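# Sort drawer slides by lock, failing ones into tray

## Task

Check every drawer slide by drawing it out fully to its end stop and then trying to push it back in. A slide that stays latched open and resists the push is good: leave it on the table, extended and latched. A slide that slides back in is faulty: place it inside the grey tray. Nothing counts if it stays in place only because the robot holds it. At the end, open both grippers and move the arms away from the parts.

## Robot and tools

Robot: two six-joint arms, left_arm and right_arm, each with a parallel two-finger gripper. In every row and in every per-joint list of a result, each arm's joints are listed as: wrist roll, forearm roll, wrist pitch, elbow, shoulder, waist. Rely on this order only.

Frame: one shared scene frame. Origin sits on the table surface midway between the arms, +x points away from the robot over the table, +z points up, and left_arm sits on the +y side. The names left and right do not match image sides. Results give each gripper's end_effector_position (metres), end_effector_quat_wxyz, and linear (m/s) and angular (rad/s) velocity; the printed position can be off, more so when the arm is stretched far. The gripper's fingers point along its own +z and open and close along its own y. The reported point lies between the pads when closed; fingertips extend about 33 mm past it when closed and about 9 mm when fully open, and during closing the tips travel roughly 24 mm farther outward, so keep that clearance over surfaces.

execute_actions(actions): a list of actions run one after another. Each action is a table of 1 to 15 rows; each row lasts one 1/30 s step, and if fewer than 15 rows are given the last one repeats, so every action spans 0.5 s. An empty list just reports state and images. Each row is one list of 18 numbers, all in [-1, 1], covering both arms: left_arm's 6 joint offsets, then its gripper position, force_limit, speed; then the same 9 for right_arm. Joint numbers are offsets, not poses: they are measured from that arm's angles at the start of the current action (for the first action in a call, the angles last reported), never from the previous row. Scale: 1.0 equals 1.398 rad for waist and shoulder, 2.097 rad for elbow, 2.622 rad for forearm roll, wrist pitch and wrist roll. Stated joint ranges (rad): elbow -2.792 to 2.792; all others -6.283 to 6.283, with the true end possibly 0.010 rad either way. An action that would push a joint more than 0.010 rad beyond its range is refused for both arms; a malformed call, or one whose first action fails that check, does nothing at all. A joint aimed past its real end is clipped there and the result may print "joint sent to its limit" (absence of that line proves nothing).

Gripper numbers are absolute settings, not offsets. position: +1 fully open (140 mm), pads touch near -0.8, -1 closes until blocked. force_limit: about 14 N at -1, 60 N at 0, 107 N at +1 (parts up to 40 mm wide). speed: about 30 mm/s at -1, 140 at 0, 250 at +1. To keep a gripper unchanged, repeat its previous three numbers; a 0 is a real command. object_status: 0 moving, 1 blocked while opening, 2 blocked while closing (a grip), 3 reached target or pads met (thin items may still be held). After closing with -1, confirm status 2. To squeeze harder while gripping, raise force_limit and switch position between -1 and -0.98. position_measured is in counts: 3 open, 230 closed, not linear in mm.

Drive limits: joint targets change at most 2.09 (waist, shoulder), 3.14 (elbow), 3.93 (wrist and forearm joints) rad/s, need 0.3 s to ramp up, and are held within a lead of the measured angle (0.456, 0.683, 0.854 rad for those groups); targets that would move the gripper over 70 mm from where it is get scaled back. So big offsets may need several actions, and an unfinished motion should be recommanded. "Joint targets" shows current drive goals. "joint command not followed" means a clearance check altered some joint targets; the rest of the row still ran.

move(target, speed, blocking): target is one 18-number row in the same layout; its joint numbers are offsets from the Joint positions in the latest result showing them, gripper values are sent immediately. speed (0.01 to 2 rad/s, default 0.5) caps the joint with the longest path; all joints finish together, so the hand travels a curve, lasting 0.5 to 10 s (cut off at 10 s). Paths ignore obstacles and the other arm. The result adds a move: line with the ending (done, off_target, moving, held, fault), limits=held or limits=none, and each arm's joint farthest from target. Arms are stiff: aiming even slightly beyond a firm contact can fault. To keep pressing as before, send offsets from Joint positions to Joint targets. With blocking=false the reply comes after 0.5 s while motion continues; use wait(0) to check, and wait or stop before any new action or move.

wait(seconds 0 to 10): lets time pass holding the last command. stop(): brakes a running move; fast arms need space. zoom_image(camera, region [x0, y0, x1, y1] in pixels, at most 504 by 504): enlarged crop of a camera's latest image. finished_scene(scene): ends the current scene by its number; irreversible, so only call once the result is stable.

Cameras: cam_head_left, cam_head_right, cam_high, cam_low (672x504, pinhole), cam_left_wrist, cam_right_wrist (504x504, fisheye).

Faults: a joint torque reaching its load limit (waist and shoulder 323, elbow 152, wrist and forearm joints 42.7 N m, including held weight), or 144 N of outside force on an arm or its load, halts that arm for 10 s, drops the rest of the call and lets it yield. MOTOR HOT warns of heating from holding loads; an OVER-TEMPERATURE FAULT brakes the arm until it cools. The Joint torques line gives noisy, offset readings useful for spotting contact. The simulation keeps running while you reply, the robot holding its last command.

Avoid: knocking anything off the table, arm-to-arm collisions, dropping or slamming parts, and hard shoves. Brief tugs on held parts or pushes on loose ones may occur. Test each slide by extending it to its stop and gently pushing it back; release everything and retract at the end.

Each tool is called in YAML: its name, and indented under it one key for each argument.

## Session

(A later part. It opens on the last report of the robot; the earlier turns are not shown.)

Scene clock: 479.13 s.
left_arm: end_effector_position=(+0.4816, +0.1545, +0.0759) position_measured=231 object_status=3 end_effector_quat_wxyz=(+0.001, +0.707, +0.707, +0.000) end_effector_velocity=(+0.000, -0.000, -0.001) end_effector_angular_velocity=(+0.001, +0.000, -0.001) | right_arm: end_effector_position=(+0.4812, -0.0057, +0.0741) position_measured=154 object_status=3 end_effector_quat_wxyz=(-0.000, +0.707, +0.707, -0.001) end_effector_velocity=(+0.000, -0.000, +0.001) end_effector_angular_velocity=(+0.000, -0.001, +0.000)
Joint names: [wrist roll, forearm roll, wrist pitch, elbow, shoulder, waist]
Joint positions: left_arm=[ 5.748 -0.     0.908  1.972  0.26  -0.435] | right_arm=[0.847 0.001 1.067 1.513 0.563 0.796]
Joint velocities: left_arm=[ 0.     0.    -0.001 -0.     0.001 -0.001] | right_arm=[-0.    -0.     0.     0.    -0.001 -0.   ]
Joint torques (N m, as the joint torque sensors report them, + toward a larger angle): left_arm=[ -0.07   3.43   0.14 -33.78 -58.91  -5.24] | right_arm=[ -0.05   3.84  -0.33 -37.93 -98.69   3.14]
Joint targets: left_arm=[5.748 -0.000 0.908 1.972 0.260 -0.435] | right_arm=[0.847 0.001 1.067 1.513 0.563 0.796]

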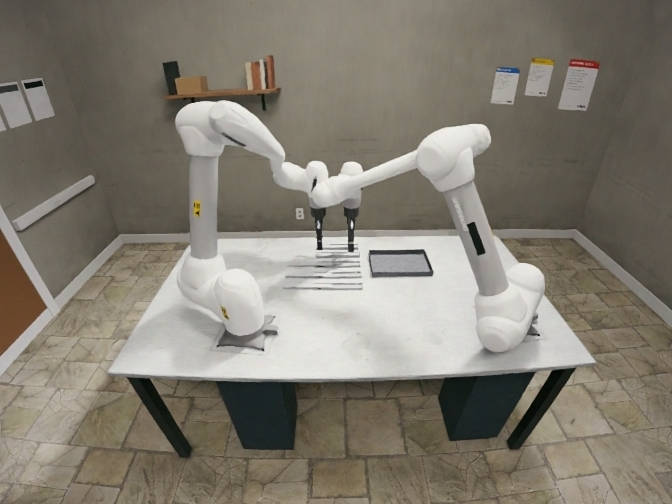

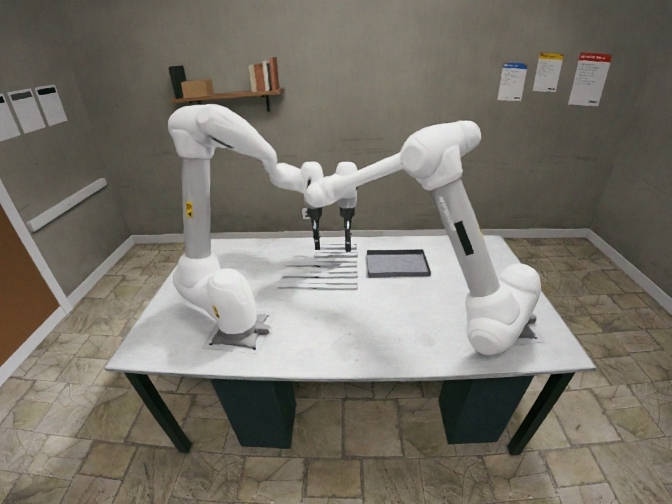

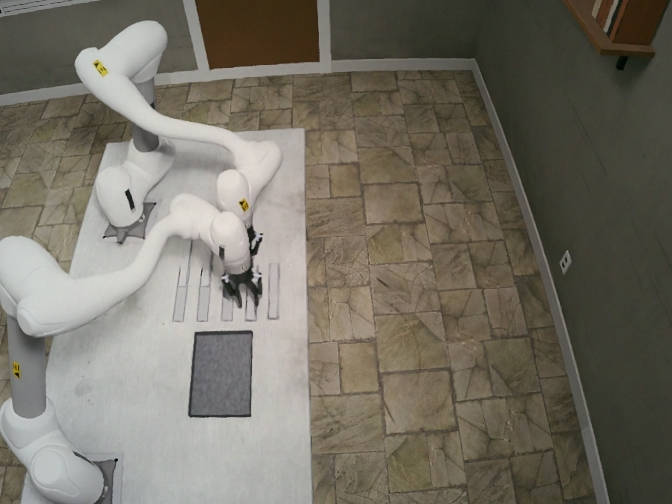

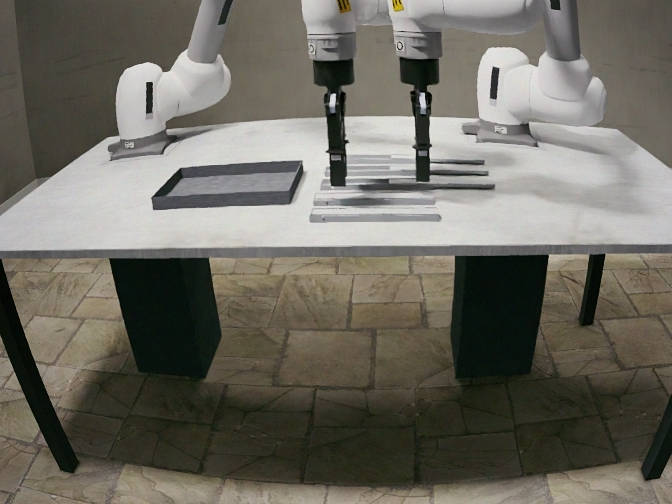

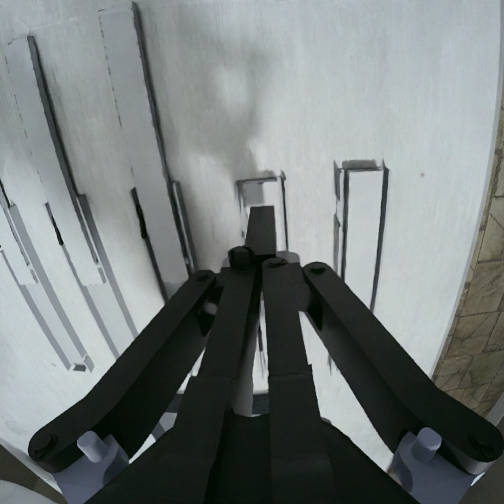

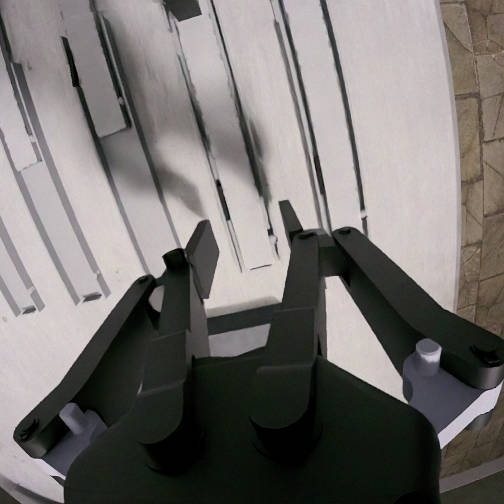

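execute_actions:
  actions:
    - [[0,0,0,0,0,0,-1,-0.6,0.3,0,0,-0.0206,0.0114,0.0207,0,-0.2,0,0.3]]
    - [[0,0,-0.0225,0.0114,0.0255,0,-1,-0.6,0.3,0,0,0,0,0,0,-0.2,0,0.3]]
    - [[0,0,0,0,0,0,-1,-0.6,0.3,0,0,0,0,0,0,-1,0,-0.7]]
    - [[0,0,0,0,0,0,-1,-0.6,0.3,0,0,0,0,0,0,-1,0,-0.7]]
    - [[0,0,0,0,0,0,-1,-0.6,0.3,0,0,0,0,0,0,-1,0,-0.7]]

Scene clock: 493.47 s.
left_arm: end_effector_position=(+0.4816, +0.1545, +0.0443) position_measured=231 object_status=3 end_effector_quat_wxyz=(+0.000, +0.707, +0.707, +0.000) end_effector_velocity=(+0.000, -0.001, +0.000) end_effector_angular_velocity=(-0.001, -0.001, -0.000) | right_arm: end_effector_position=(+0.4815, -0.0054, +0.0389) position_measured=175 object_status=2 end_effector_quat_wxyz=(-0.000, +0.707, +0.707, -0.000) end_effector_velocity=(+0.001, +0.000, -0.000) end_effector_angular_velocity=(-0.000, -0.001, +0.000)
Joint names: [wrist roll, forearm roll, wrist pitch, elbow, shoulder, waist]
Joint positions: left_arm=[ 5.748 -0.     0.849  1.995  0.296 -0.435] | right_arm=[0.847 0.001 1.013 1.537 0.592 0.796]
Joint velocities: left_arm=[ 0.    -0.001 -0.002 -0.    -0.    -0.   ] | right_arm=[-0.    -0.001 -0.    -0.001  0.001 -0.   ]
Joint torques (N m, as the joint torque sensors report them, + toward a larger angle): left_arm=[  0.07   2.65   1.05 -19.61 -46.85  -7.25] | right_arm=[  0.23   2.5   -4.03 -32.81 -80.54  -0.19]
Joint targets: left_arm=[5.748 -0.000 0.849 1.995 0.296 -0.435] | right_arm=[0.847 0.001 1.013 1.537 0.592 0.796]

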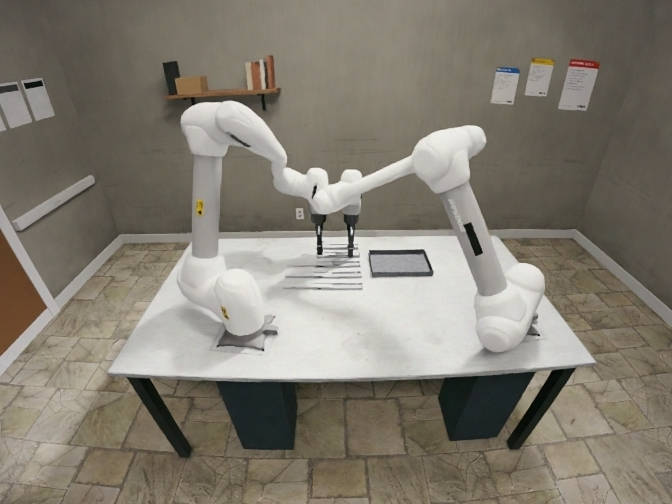

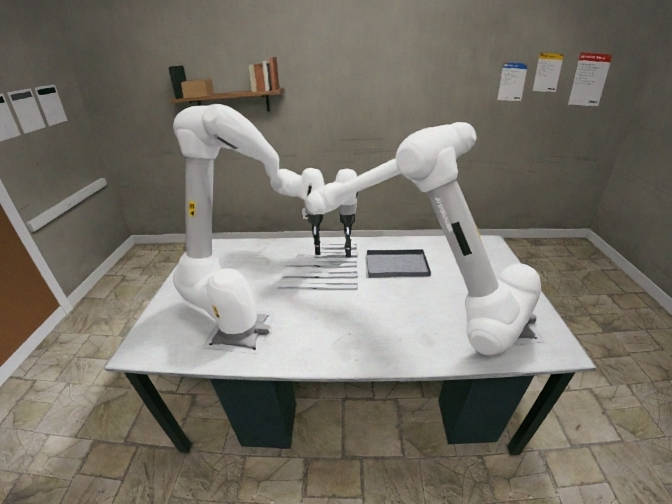

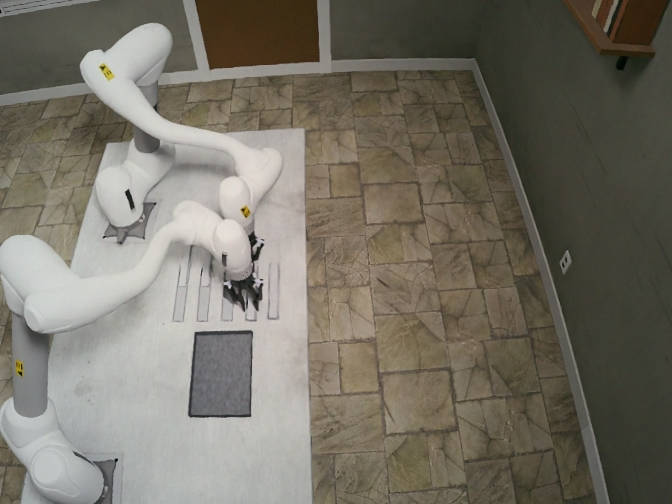

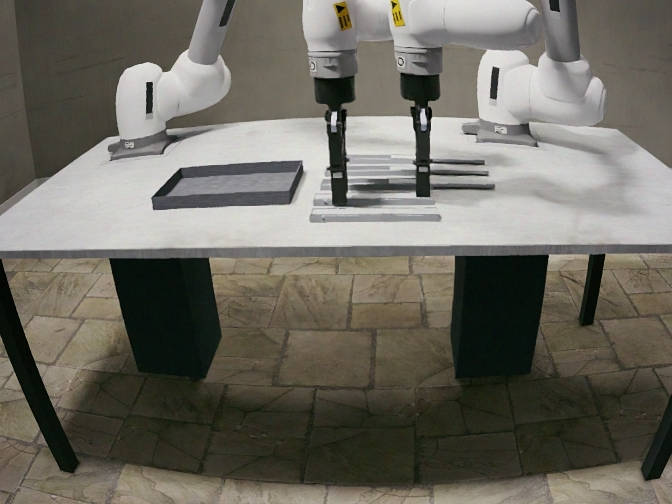

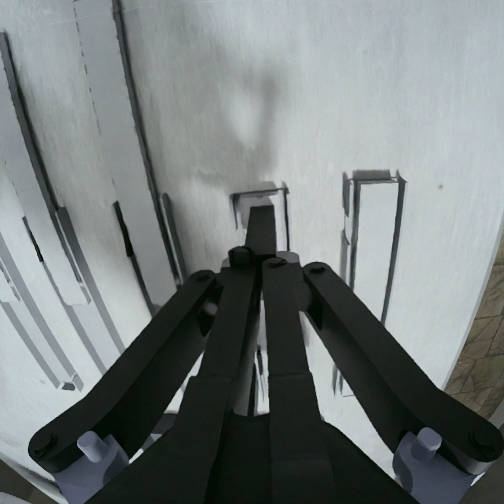

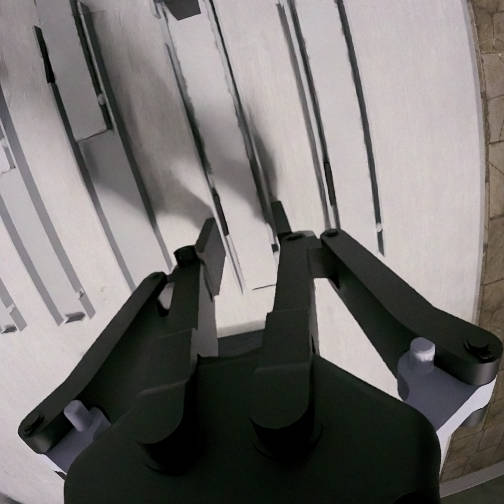

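move:
  target: [0.0267,0,-0.0042,0.0181,-0.0196,0.05,-1,-0.6,0.3,0,0,0,0,0,0,-1,0,-0.7]
  speed: 0.04

execute_actions:
  actions:
    - [[0,0,0.0036,-0.0018,-0.004,0,-1,-0.6,0.3,0,0,0,0,0,0,-1,0,-0.7]]
    - [[0,0,0,0,0,0,-0.35,-0.6,0.3,0,0,0,0,0,0,-1,0,-0.7]]
    - [[0,0,-0.0043,0.0022,0.0048,0,-0.35,-0.6,0.3,0,0,0,0,0,0,-1,0,-0.7]]
    - [[0,0,0,0,0,0,-1,-0.6,-0.5,0,0,0,0,0,0,-1,0,-0.7]]
    - [[0,0,0,0,0,0,-1,-0.6,-0.5,0,0,0,0,0,0,-1,0,-0.7]]
    - [[0,0,0,0,0,0,-1,-0.6,-0.5,0,0,0,0,0,0,-1,0,-0.7]]

Scene clock: 505.20 s.
left_arm: end_effector_position=(+0.4817, +0.2015, +0.0446) position_measured=231 object_status=3 end_effector_quat_wxyz=(+0.001, +0.707, +0.707, +0.000) end_effector_velocity=(+0.000, +0.001, -0.000) end_effector_angular_velocity=(-0.001, +0.001, +0.002) | right_arm: end_effector_position=(+0.4815, -0.0054, +0.0389) position_measured=175 object_status=2 end_effector_quat_wxyz=(-0.000, +0.707, +0.707, -0.000) end_effector_velocity=(-0.001, +0.000, -0.000) end_effector_angular_velocity=(-0.001, +0.001, +0.001)
Joint names: [wrist roll, forearm roll, wrist pitch, elbow, shoulder, waist]
Joint positions: left_arm=[ 5.818 -0.     0.838  2.033  0.268 -0.365] | right_arm=[0.847 0.001 1.013 1.537 0.592 0.796]
Joint velocities: left_arm=[ 0.    -0.002  0.    -0.     0.001  0.001] | right_arm=[-0.     0.    -0.     0.001 -0.     0.001]
Joint torques (N m, as the joint torque sensors report them, + toward a larger angle): left_arm=[ -0.27   3.52   0.21 -30.62 -56.53  -5.04] | right_arm=[  0.08   2.61  -2.67 -30.58 -82.86   0.44]
Joint targets: left_arm=[5.818 -0.000 0.838 2.033 0.268 -0.365] | right_arm=[0.847 0.001 1.013 1.537 0.592 0.796]
move: done; limits=none; left_arm: farthest joint: the waist, 0.000 radians from its target (0.069 radians at the start); right_arm: farthest joint: the waist, 0.000 radians from its target (0.000 radians at the start)

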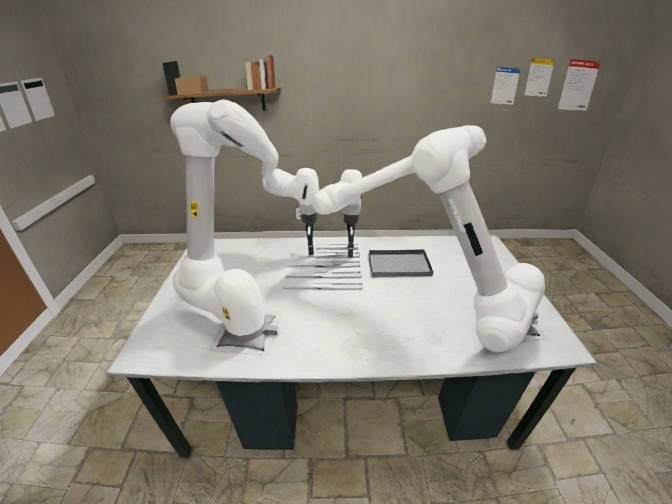

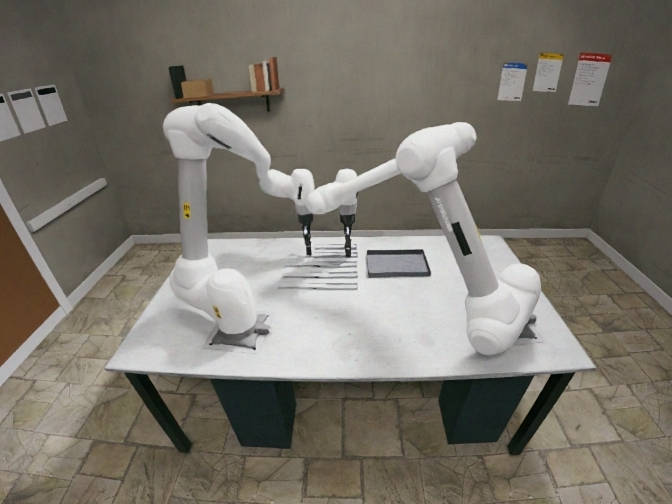

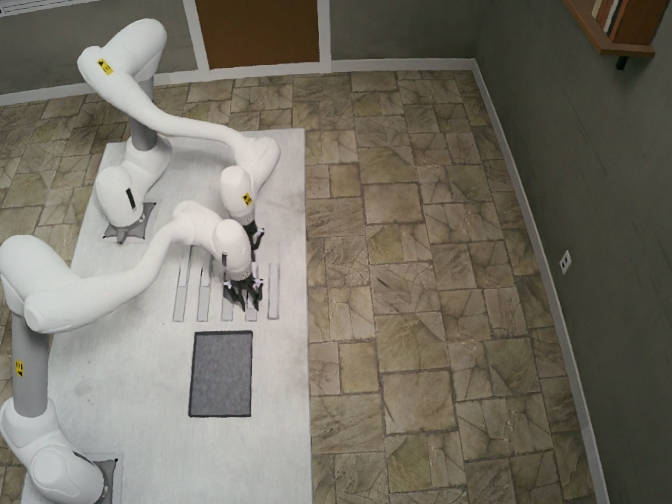

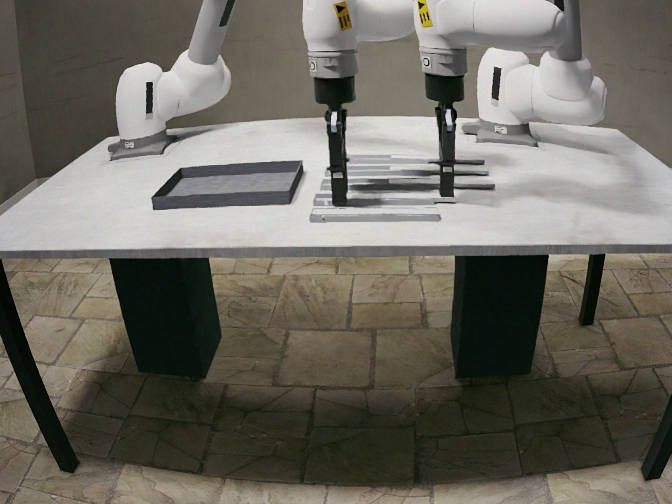

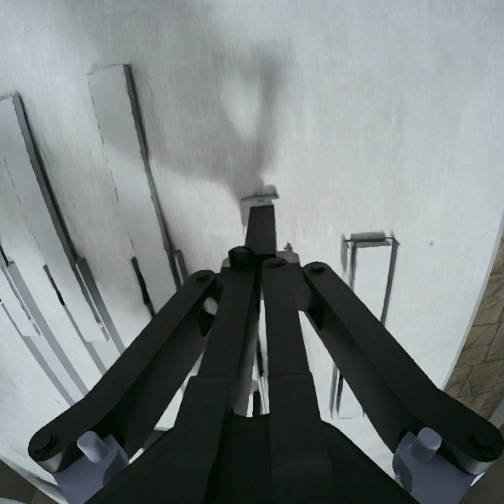

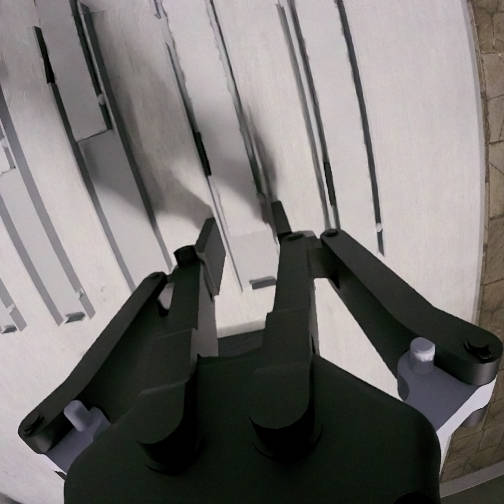

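Scene clock: 508.20 s.
left_arm: end_effector_position=(+0.4815, +0.2016, +0.0436) position_measured=194 object_status=2 end_effector_quat_wxyz=(+0.001, +0.707, +0.707, +0.000) end_effector_velocity=(-0.001, -0.000, +0.000) end_effector_angular_velocity=(-0.001, +0.001, +0.000) | right_arm: end_effector_position=(+0.4815, -0.0054, +0.0389) position_measured=175 object_status=2 end_effector_quat_wxyz=(-0.000, +0.707, +0.707, -0.000) end_effector_velocity=(-0.000, +0.000, -0.000) end_effector_angular_velocity=(+0.000, +0.000, +0.001)
Joint names: [wrist roll, forearm roll, wrist pitch, elbow, shoulder, waist]
Joint positions: left_arm=[ 5.818 -0.     0.837  2.034  0.269 -0.365] | right_arm=[0.847 0.001 1.013 1.537 0.592 0.796]
Joint velocities: left_arm=[ 0.    -0.001  0.     0.001 -0.001 -0.   ] | right_arm=[-0.     0.    -0.     0.     0.     0.001]
Joint torques (N m, as the joint torque sensors report them, + toward a larger angle): left_arm=[  0.     3.7   -2.14 -32.14 -52.63  -3.5 ] | right_arm=[ -0.51   3.47  -0.66 -27.64 -85.64   2.71]
Joint targets: left_arm=[5.818 -0.000 0.837 2.034 0.269 -0.365] | right_arm=[0.847 0.001 1.013 1.537 0.592 0.796]

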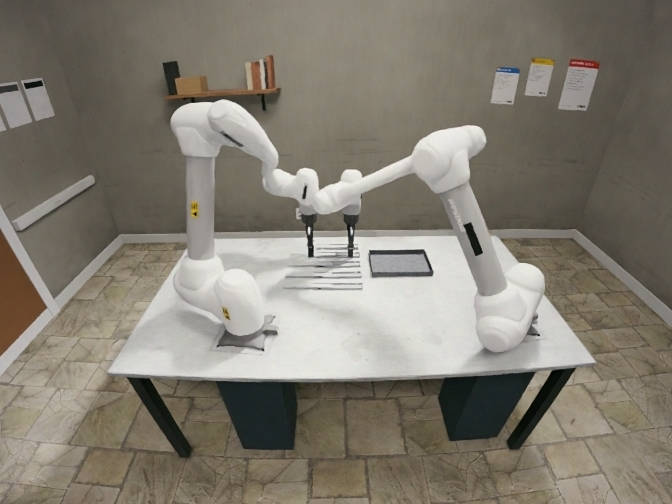

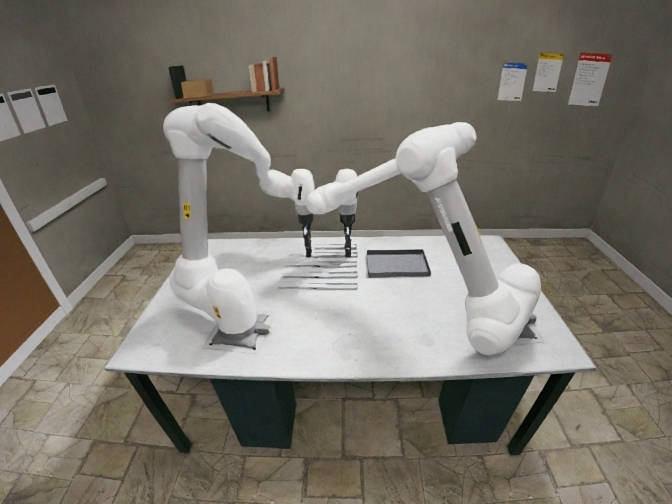

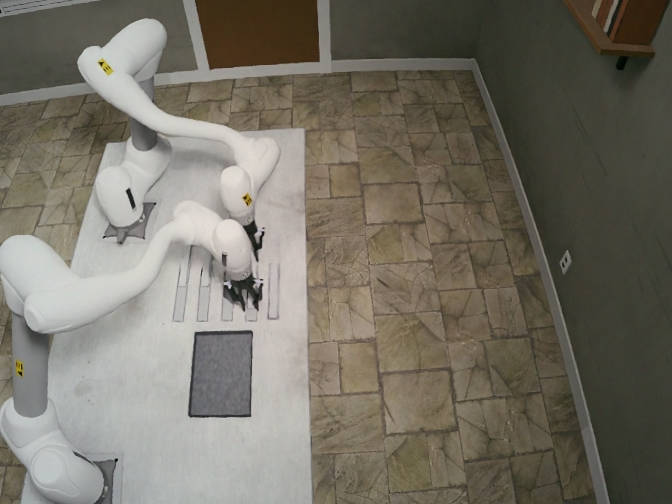

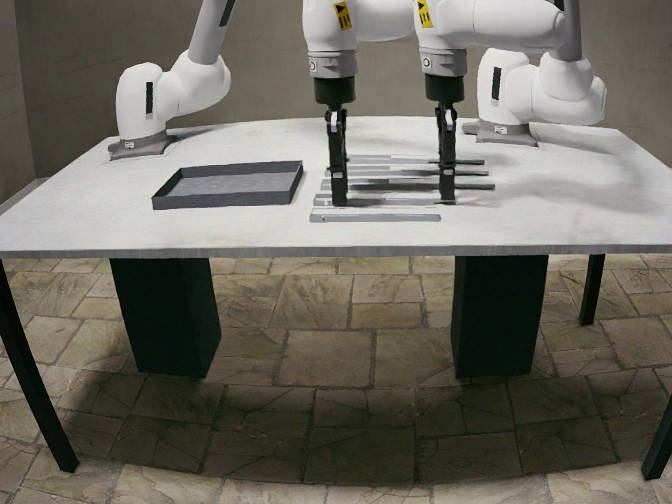

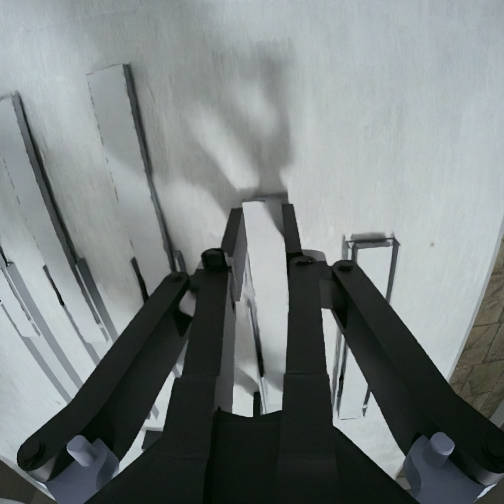

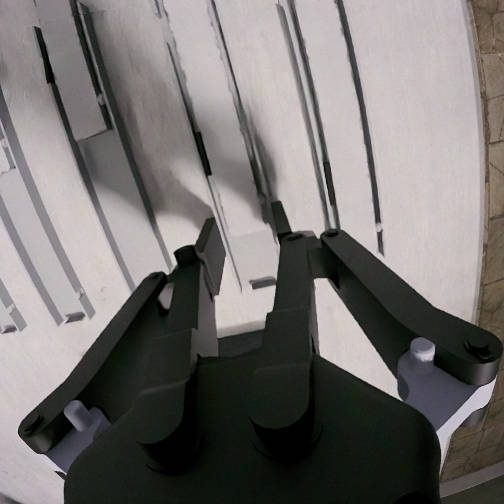

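move:
  target: [0.0305,0,-0.004,0.0162,-0.017,0.0572,-1,-0.6,-0.5,0,0,0,0,0,0,-1,0,-0.7]
  speed: 0.07

move:
  target: [0.0389,0,-0.003,0.0143,-0.0158,0.073,-1,-0.6,-0.5,0,0,0,0,0,0,-1,0,-0.7]
  speed: 0.07

move:
  target: [-0.01,0,0,-0.0036,0.004,-0.019,-1,-0.6,-0.5,0,0,0,0,0,0,-1,0,-0.7]
  speed: 0.04

Scene clock: 519.23 s.
left_arm: end_effector_position=(+0.4816, +0.2518, +0.0432) position_measured=194 object_status=2 end_effector_quat_wxyz=(+0.001, +0.707, +0.707, +0.000) end_effector_velocity=(-0.001, -0.001, +0.000) end_effector_angular_velocity=(-0.000, +0.001, -0.001) | right_arm: end_effector_position=(+0.4815, -0.0054, +0.0389) position_measured=175 object_status=2 end_effector_quat_wxyz=(-0.000, +0.707, +0.707, -0.000) end_effector_velocity=(-0.000, -0.001, -0.000) end_effector_angular_velocity=(-0.001, +0.000, +0.000)
Joint names: [wrist roll, forearm roll, wrist pitch, elbow, shoulder, waist]
Joint positions: left_arm=[ 5.898 -0.     0.826  2.068  0.246 -0.285] | right_arm=[0.847 0.001 1.013 1.537 0.592 0.796]
Joint velocities: left_arm=[ 0.    -0.     0.001  0.001 -0.001 -0.001] | right_arm=[-0.    -0.    -0.     0.001  0.    -0.   ]
Joint torques (N m, as the joint torque sensors report them, + toward a larger angle): left_arm=[ -0.28   3.72   0.17 -15.95 -35.15  -5.15] | right_arm=[ -0.59   3.45   0.05 -27.08 -84.37   4.15]
Joint targets: left_arm=[5.898 -0.000 0.826 2.068 0.246 -0.285] | right_arm=[0.847 0.001 1.013 1.537 0.592 0.796]
move: done; limits=none; left_arm: farthest joint: the waist, 0.000 radians from its target (0.080 radians at the start); right_arm: farthest joint: the waist, 0.000 radians from its target (0.000 radians at the start)

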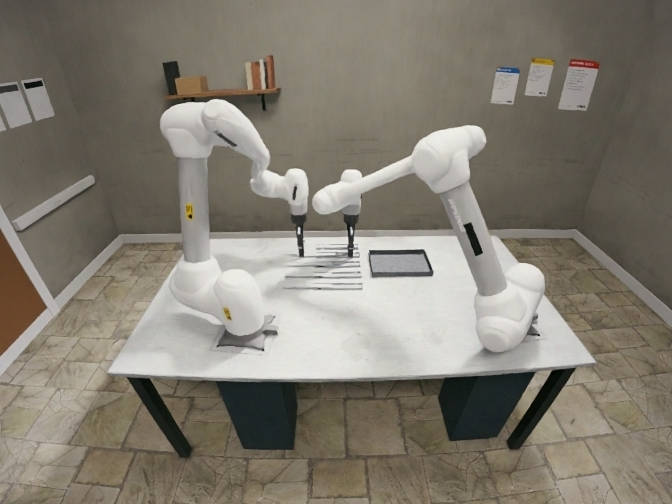

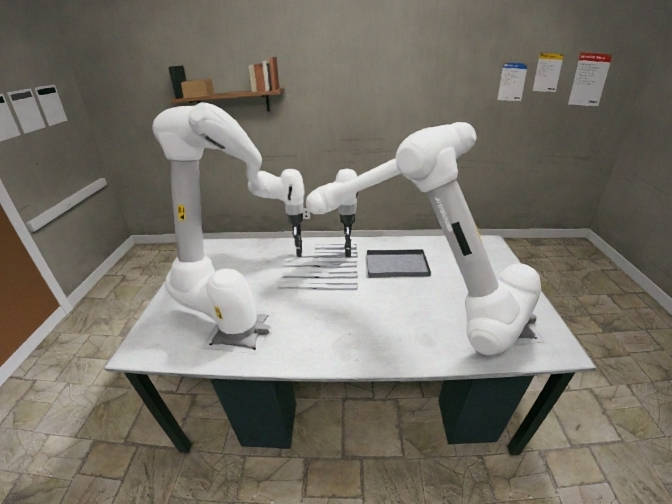

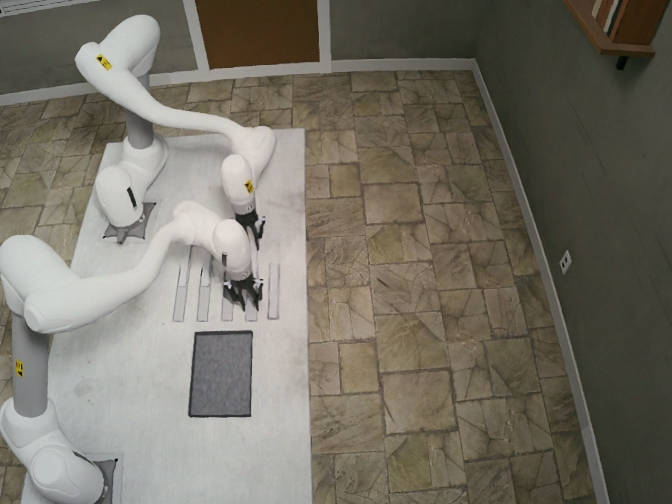

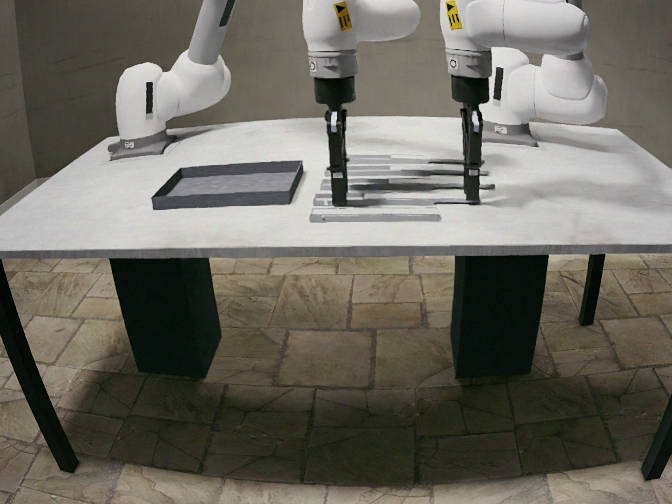

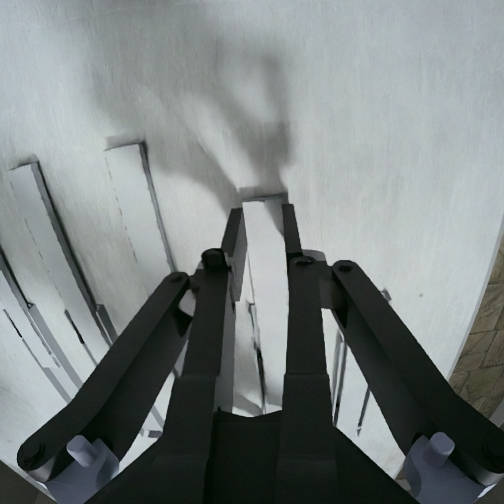

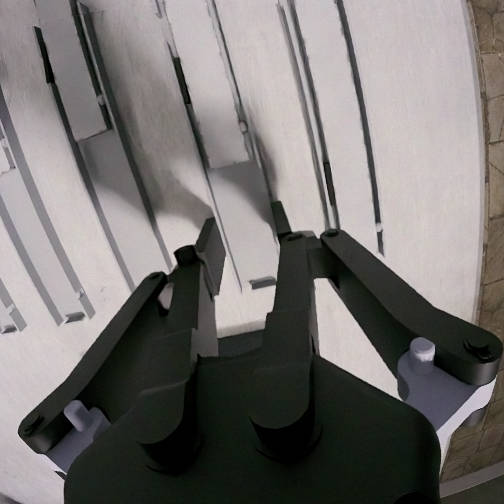

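Scene clock: 521.00 s.
left_arm: end_effector_position=(+0.4814, +0.3117, +0.0431) position_measured=194 object_status=2 end_effector_quat_wxyz=(+0.001, +0.707, +0.707, +0.000) end_effector_velocity=(+0.001, -0.001, +0.001) end_effector_angular_velocity=(-0.002, -0.003, -0.000) | right_arm: end_effector_position=(+0.4815, -0.0054, +0.0389) position_measured=175 object_status=2 end_effector_quat_wxyz=(-0.000, +0.707, +0.707, +0.000) end_effector_velocity=(-0.000, +0.000, +0.000) end_effector_angular_velocity=(+0.000, -0.000, +0.000)
Joint names: [wrist roll, forearm roll, wrist pitch, elbow, shoulder, waist]
Joint positions: left_arm=[ 6.    -0.     0.818  2.098  0.224 -0.183] | right_arm=[0.847 0.001 1.013 1.537 0.592 0.796]
Joint velocities: left_arm=[ 0.001 -0.001 -0.002 -0.001 -0.001 -0.   ] | right_arm=[ 0.     0.     0.     0.    -0.001  0.   ]
Joint torques (N m, as the joint torque sensors report them, + toward a larger angle): left_arm=[  0.    12.95   3.36 -24.12 -52.73  14.44] | right_arm=[ -0.43  -4.32  10.18 -15.63 -95.07 -16.66]
Joint targets: left_arm=[6.000 -0.000 0.818 2.098 0.224 -0.183] | right_arm=[0.847 0.001 1.013 1.537 0.592 0.796]
move: done; limits=none; left_arm: farthest joint: the waist, 0.000 radians from its target (0.102 radians at the start); right_arm: farthest joint: the waist, 0.000 radians from its target (0.000 radians at the start)

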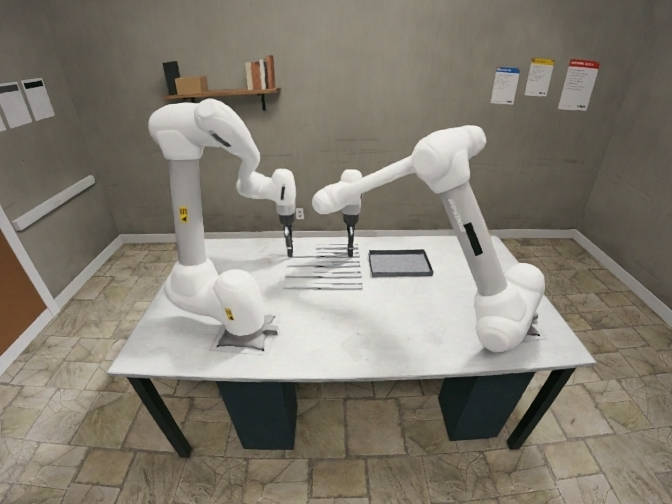

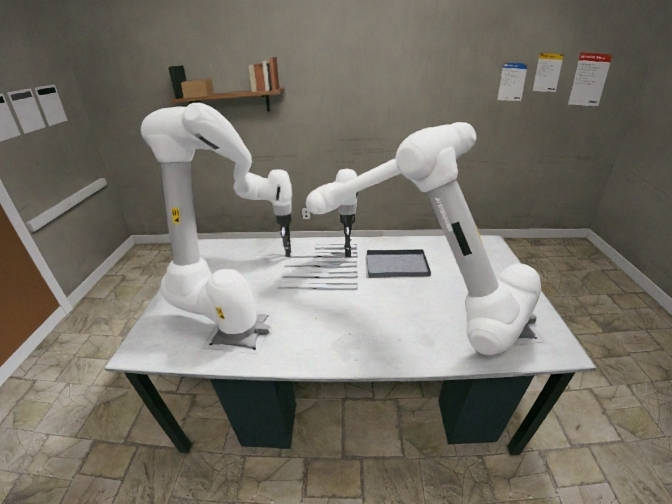

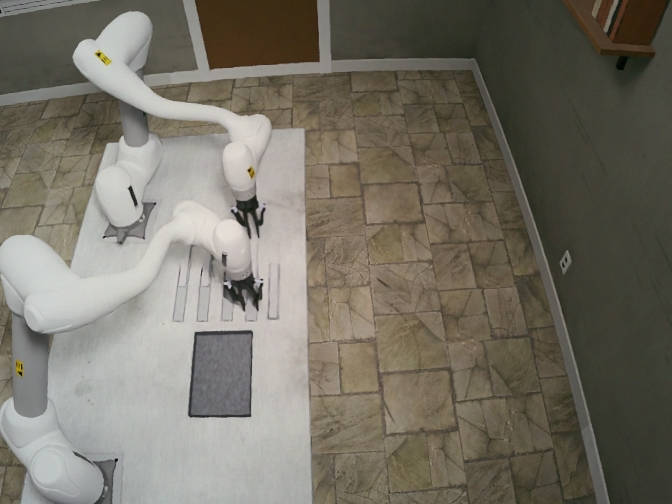

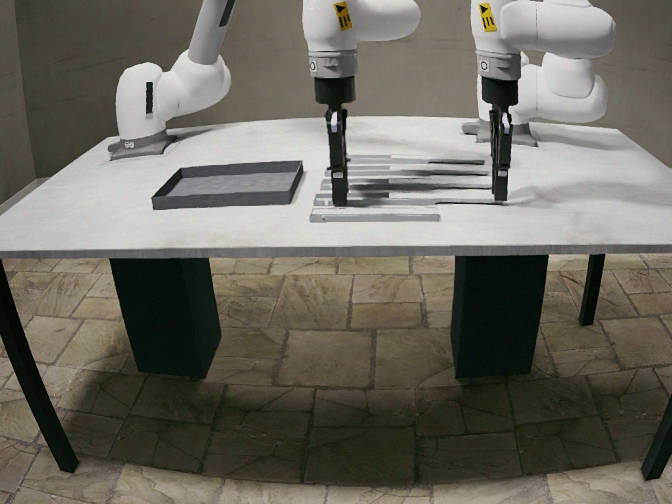

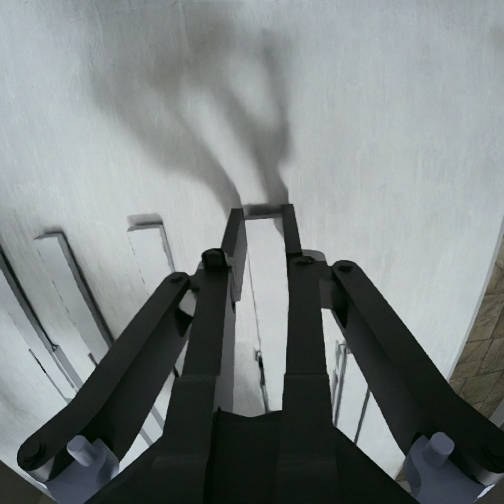

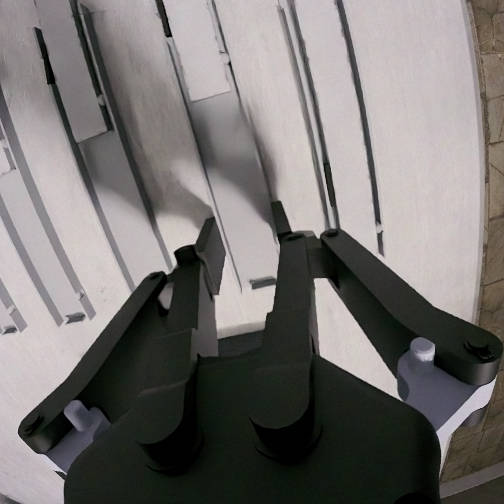

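Scene clock: 521.93 s.
left_arm: end_effector_position=(+0.4825, +0.2961, +0.0431) position_measured=194 object_status=2 end_effector_quat_wxyz=(+0.002, +0.707, +0.707, +0.001) end_effector_velocity=(-0.000, -0.001, -0.000) end_effector_angular_velocity=(-0.001, -0.000, -0.001) | right_arm: end_effector_position=(+0.4815, -0.0054, +0.0389) position_measured=175 object_status=2 end_effector_quat_wxyz=(-0.000, +0.707, +0.707, +0.000) end_effector_velocity=(+0.000, +0.001, +0.001) end_effector_angular_velocity=(+0.001, -0.002, +0.000)
Joint names: [wrist roll, forearm roll, wrist pitch, elbow, shoulder, waist]
Joint positions: left_arm=[ 5.974 -0.     0.818  2.091  0.229 -0.209] | right_arm=[0.847 0.001 1.013 1.537 0.592 0.796]
Joint velocities: left_arm=[ 0.    -0.001 -0.001  0.     0.    -0.001] | right_arm=[ 0.    -0.    -0.001 -0.001 -0.001  0.   ]
Joint torques (N m, as the joint torque sensors report them, + toward a larger angle): left_arm=[ -0.25   3.27  -2.77 -35.83 -52.09  -4.82] | right_arm=[ -1.11   3.81  -2.49 -31.91 -84.13   5.84]
Joint targets: left_arm=[5.974 -0.000 0.818 2.091 0.229 -0.209] | right_arm=[0.847 0.001 1.013 1.537 0.592 0.796]
move: done; limits=none; left_arm: farthest joint: the waist, 0.000 radians from its target (0.027 radians at the start); right_arm: farthest joint: the waist, 0.000 radians from its target (0.000 radians at the start)

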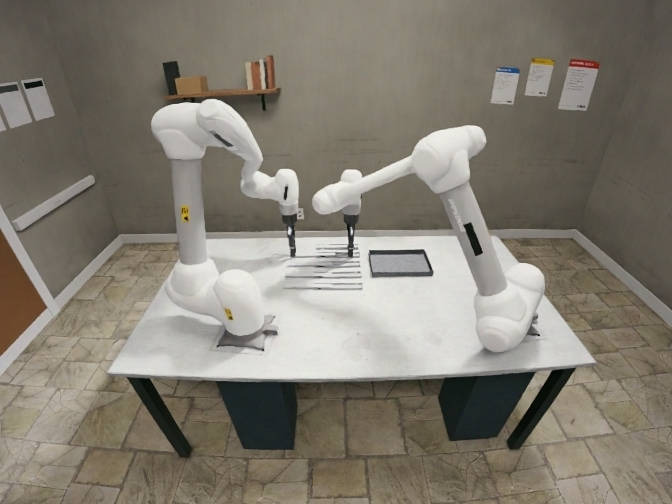

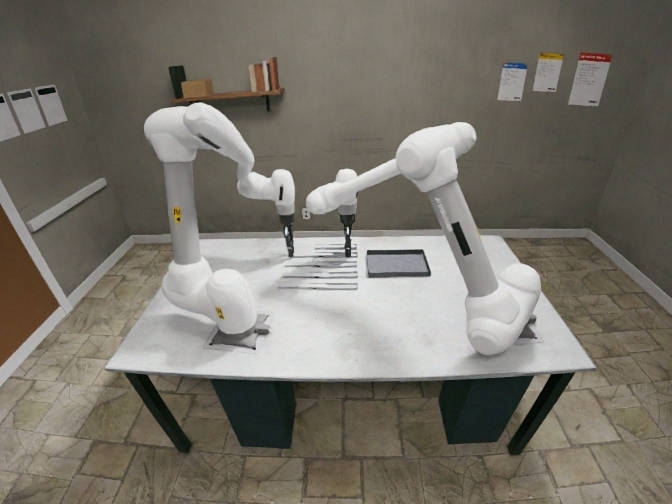

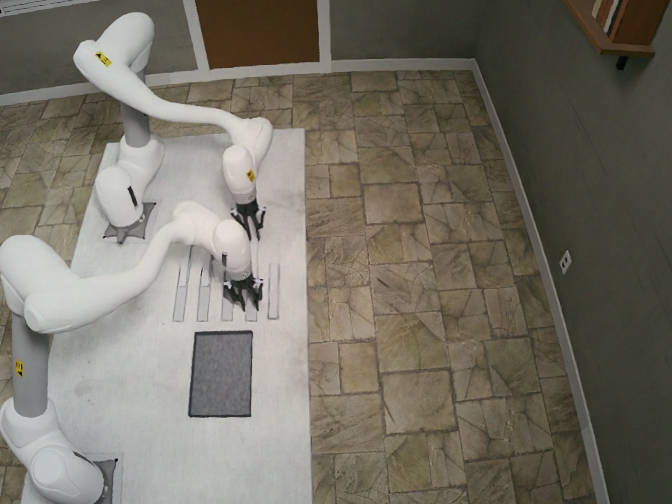

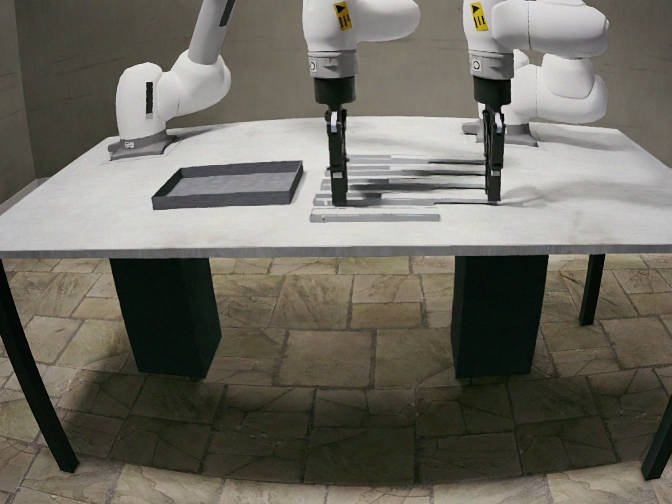

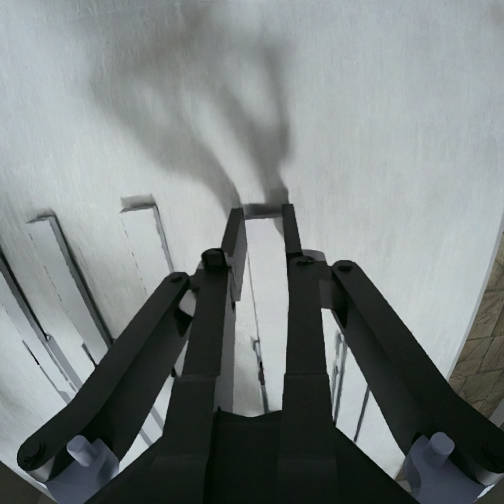

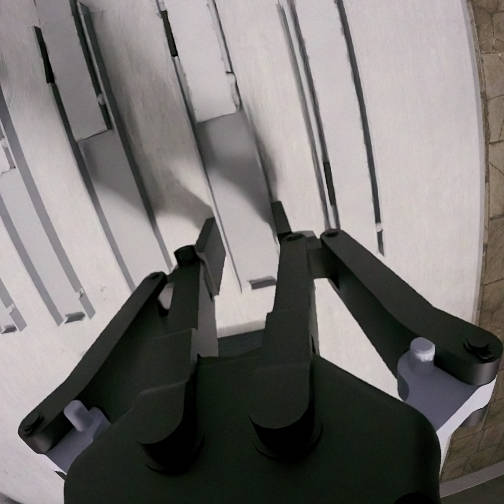

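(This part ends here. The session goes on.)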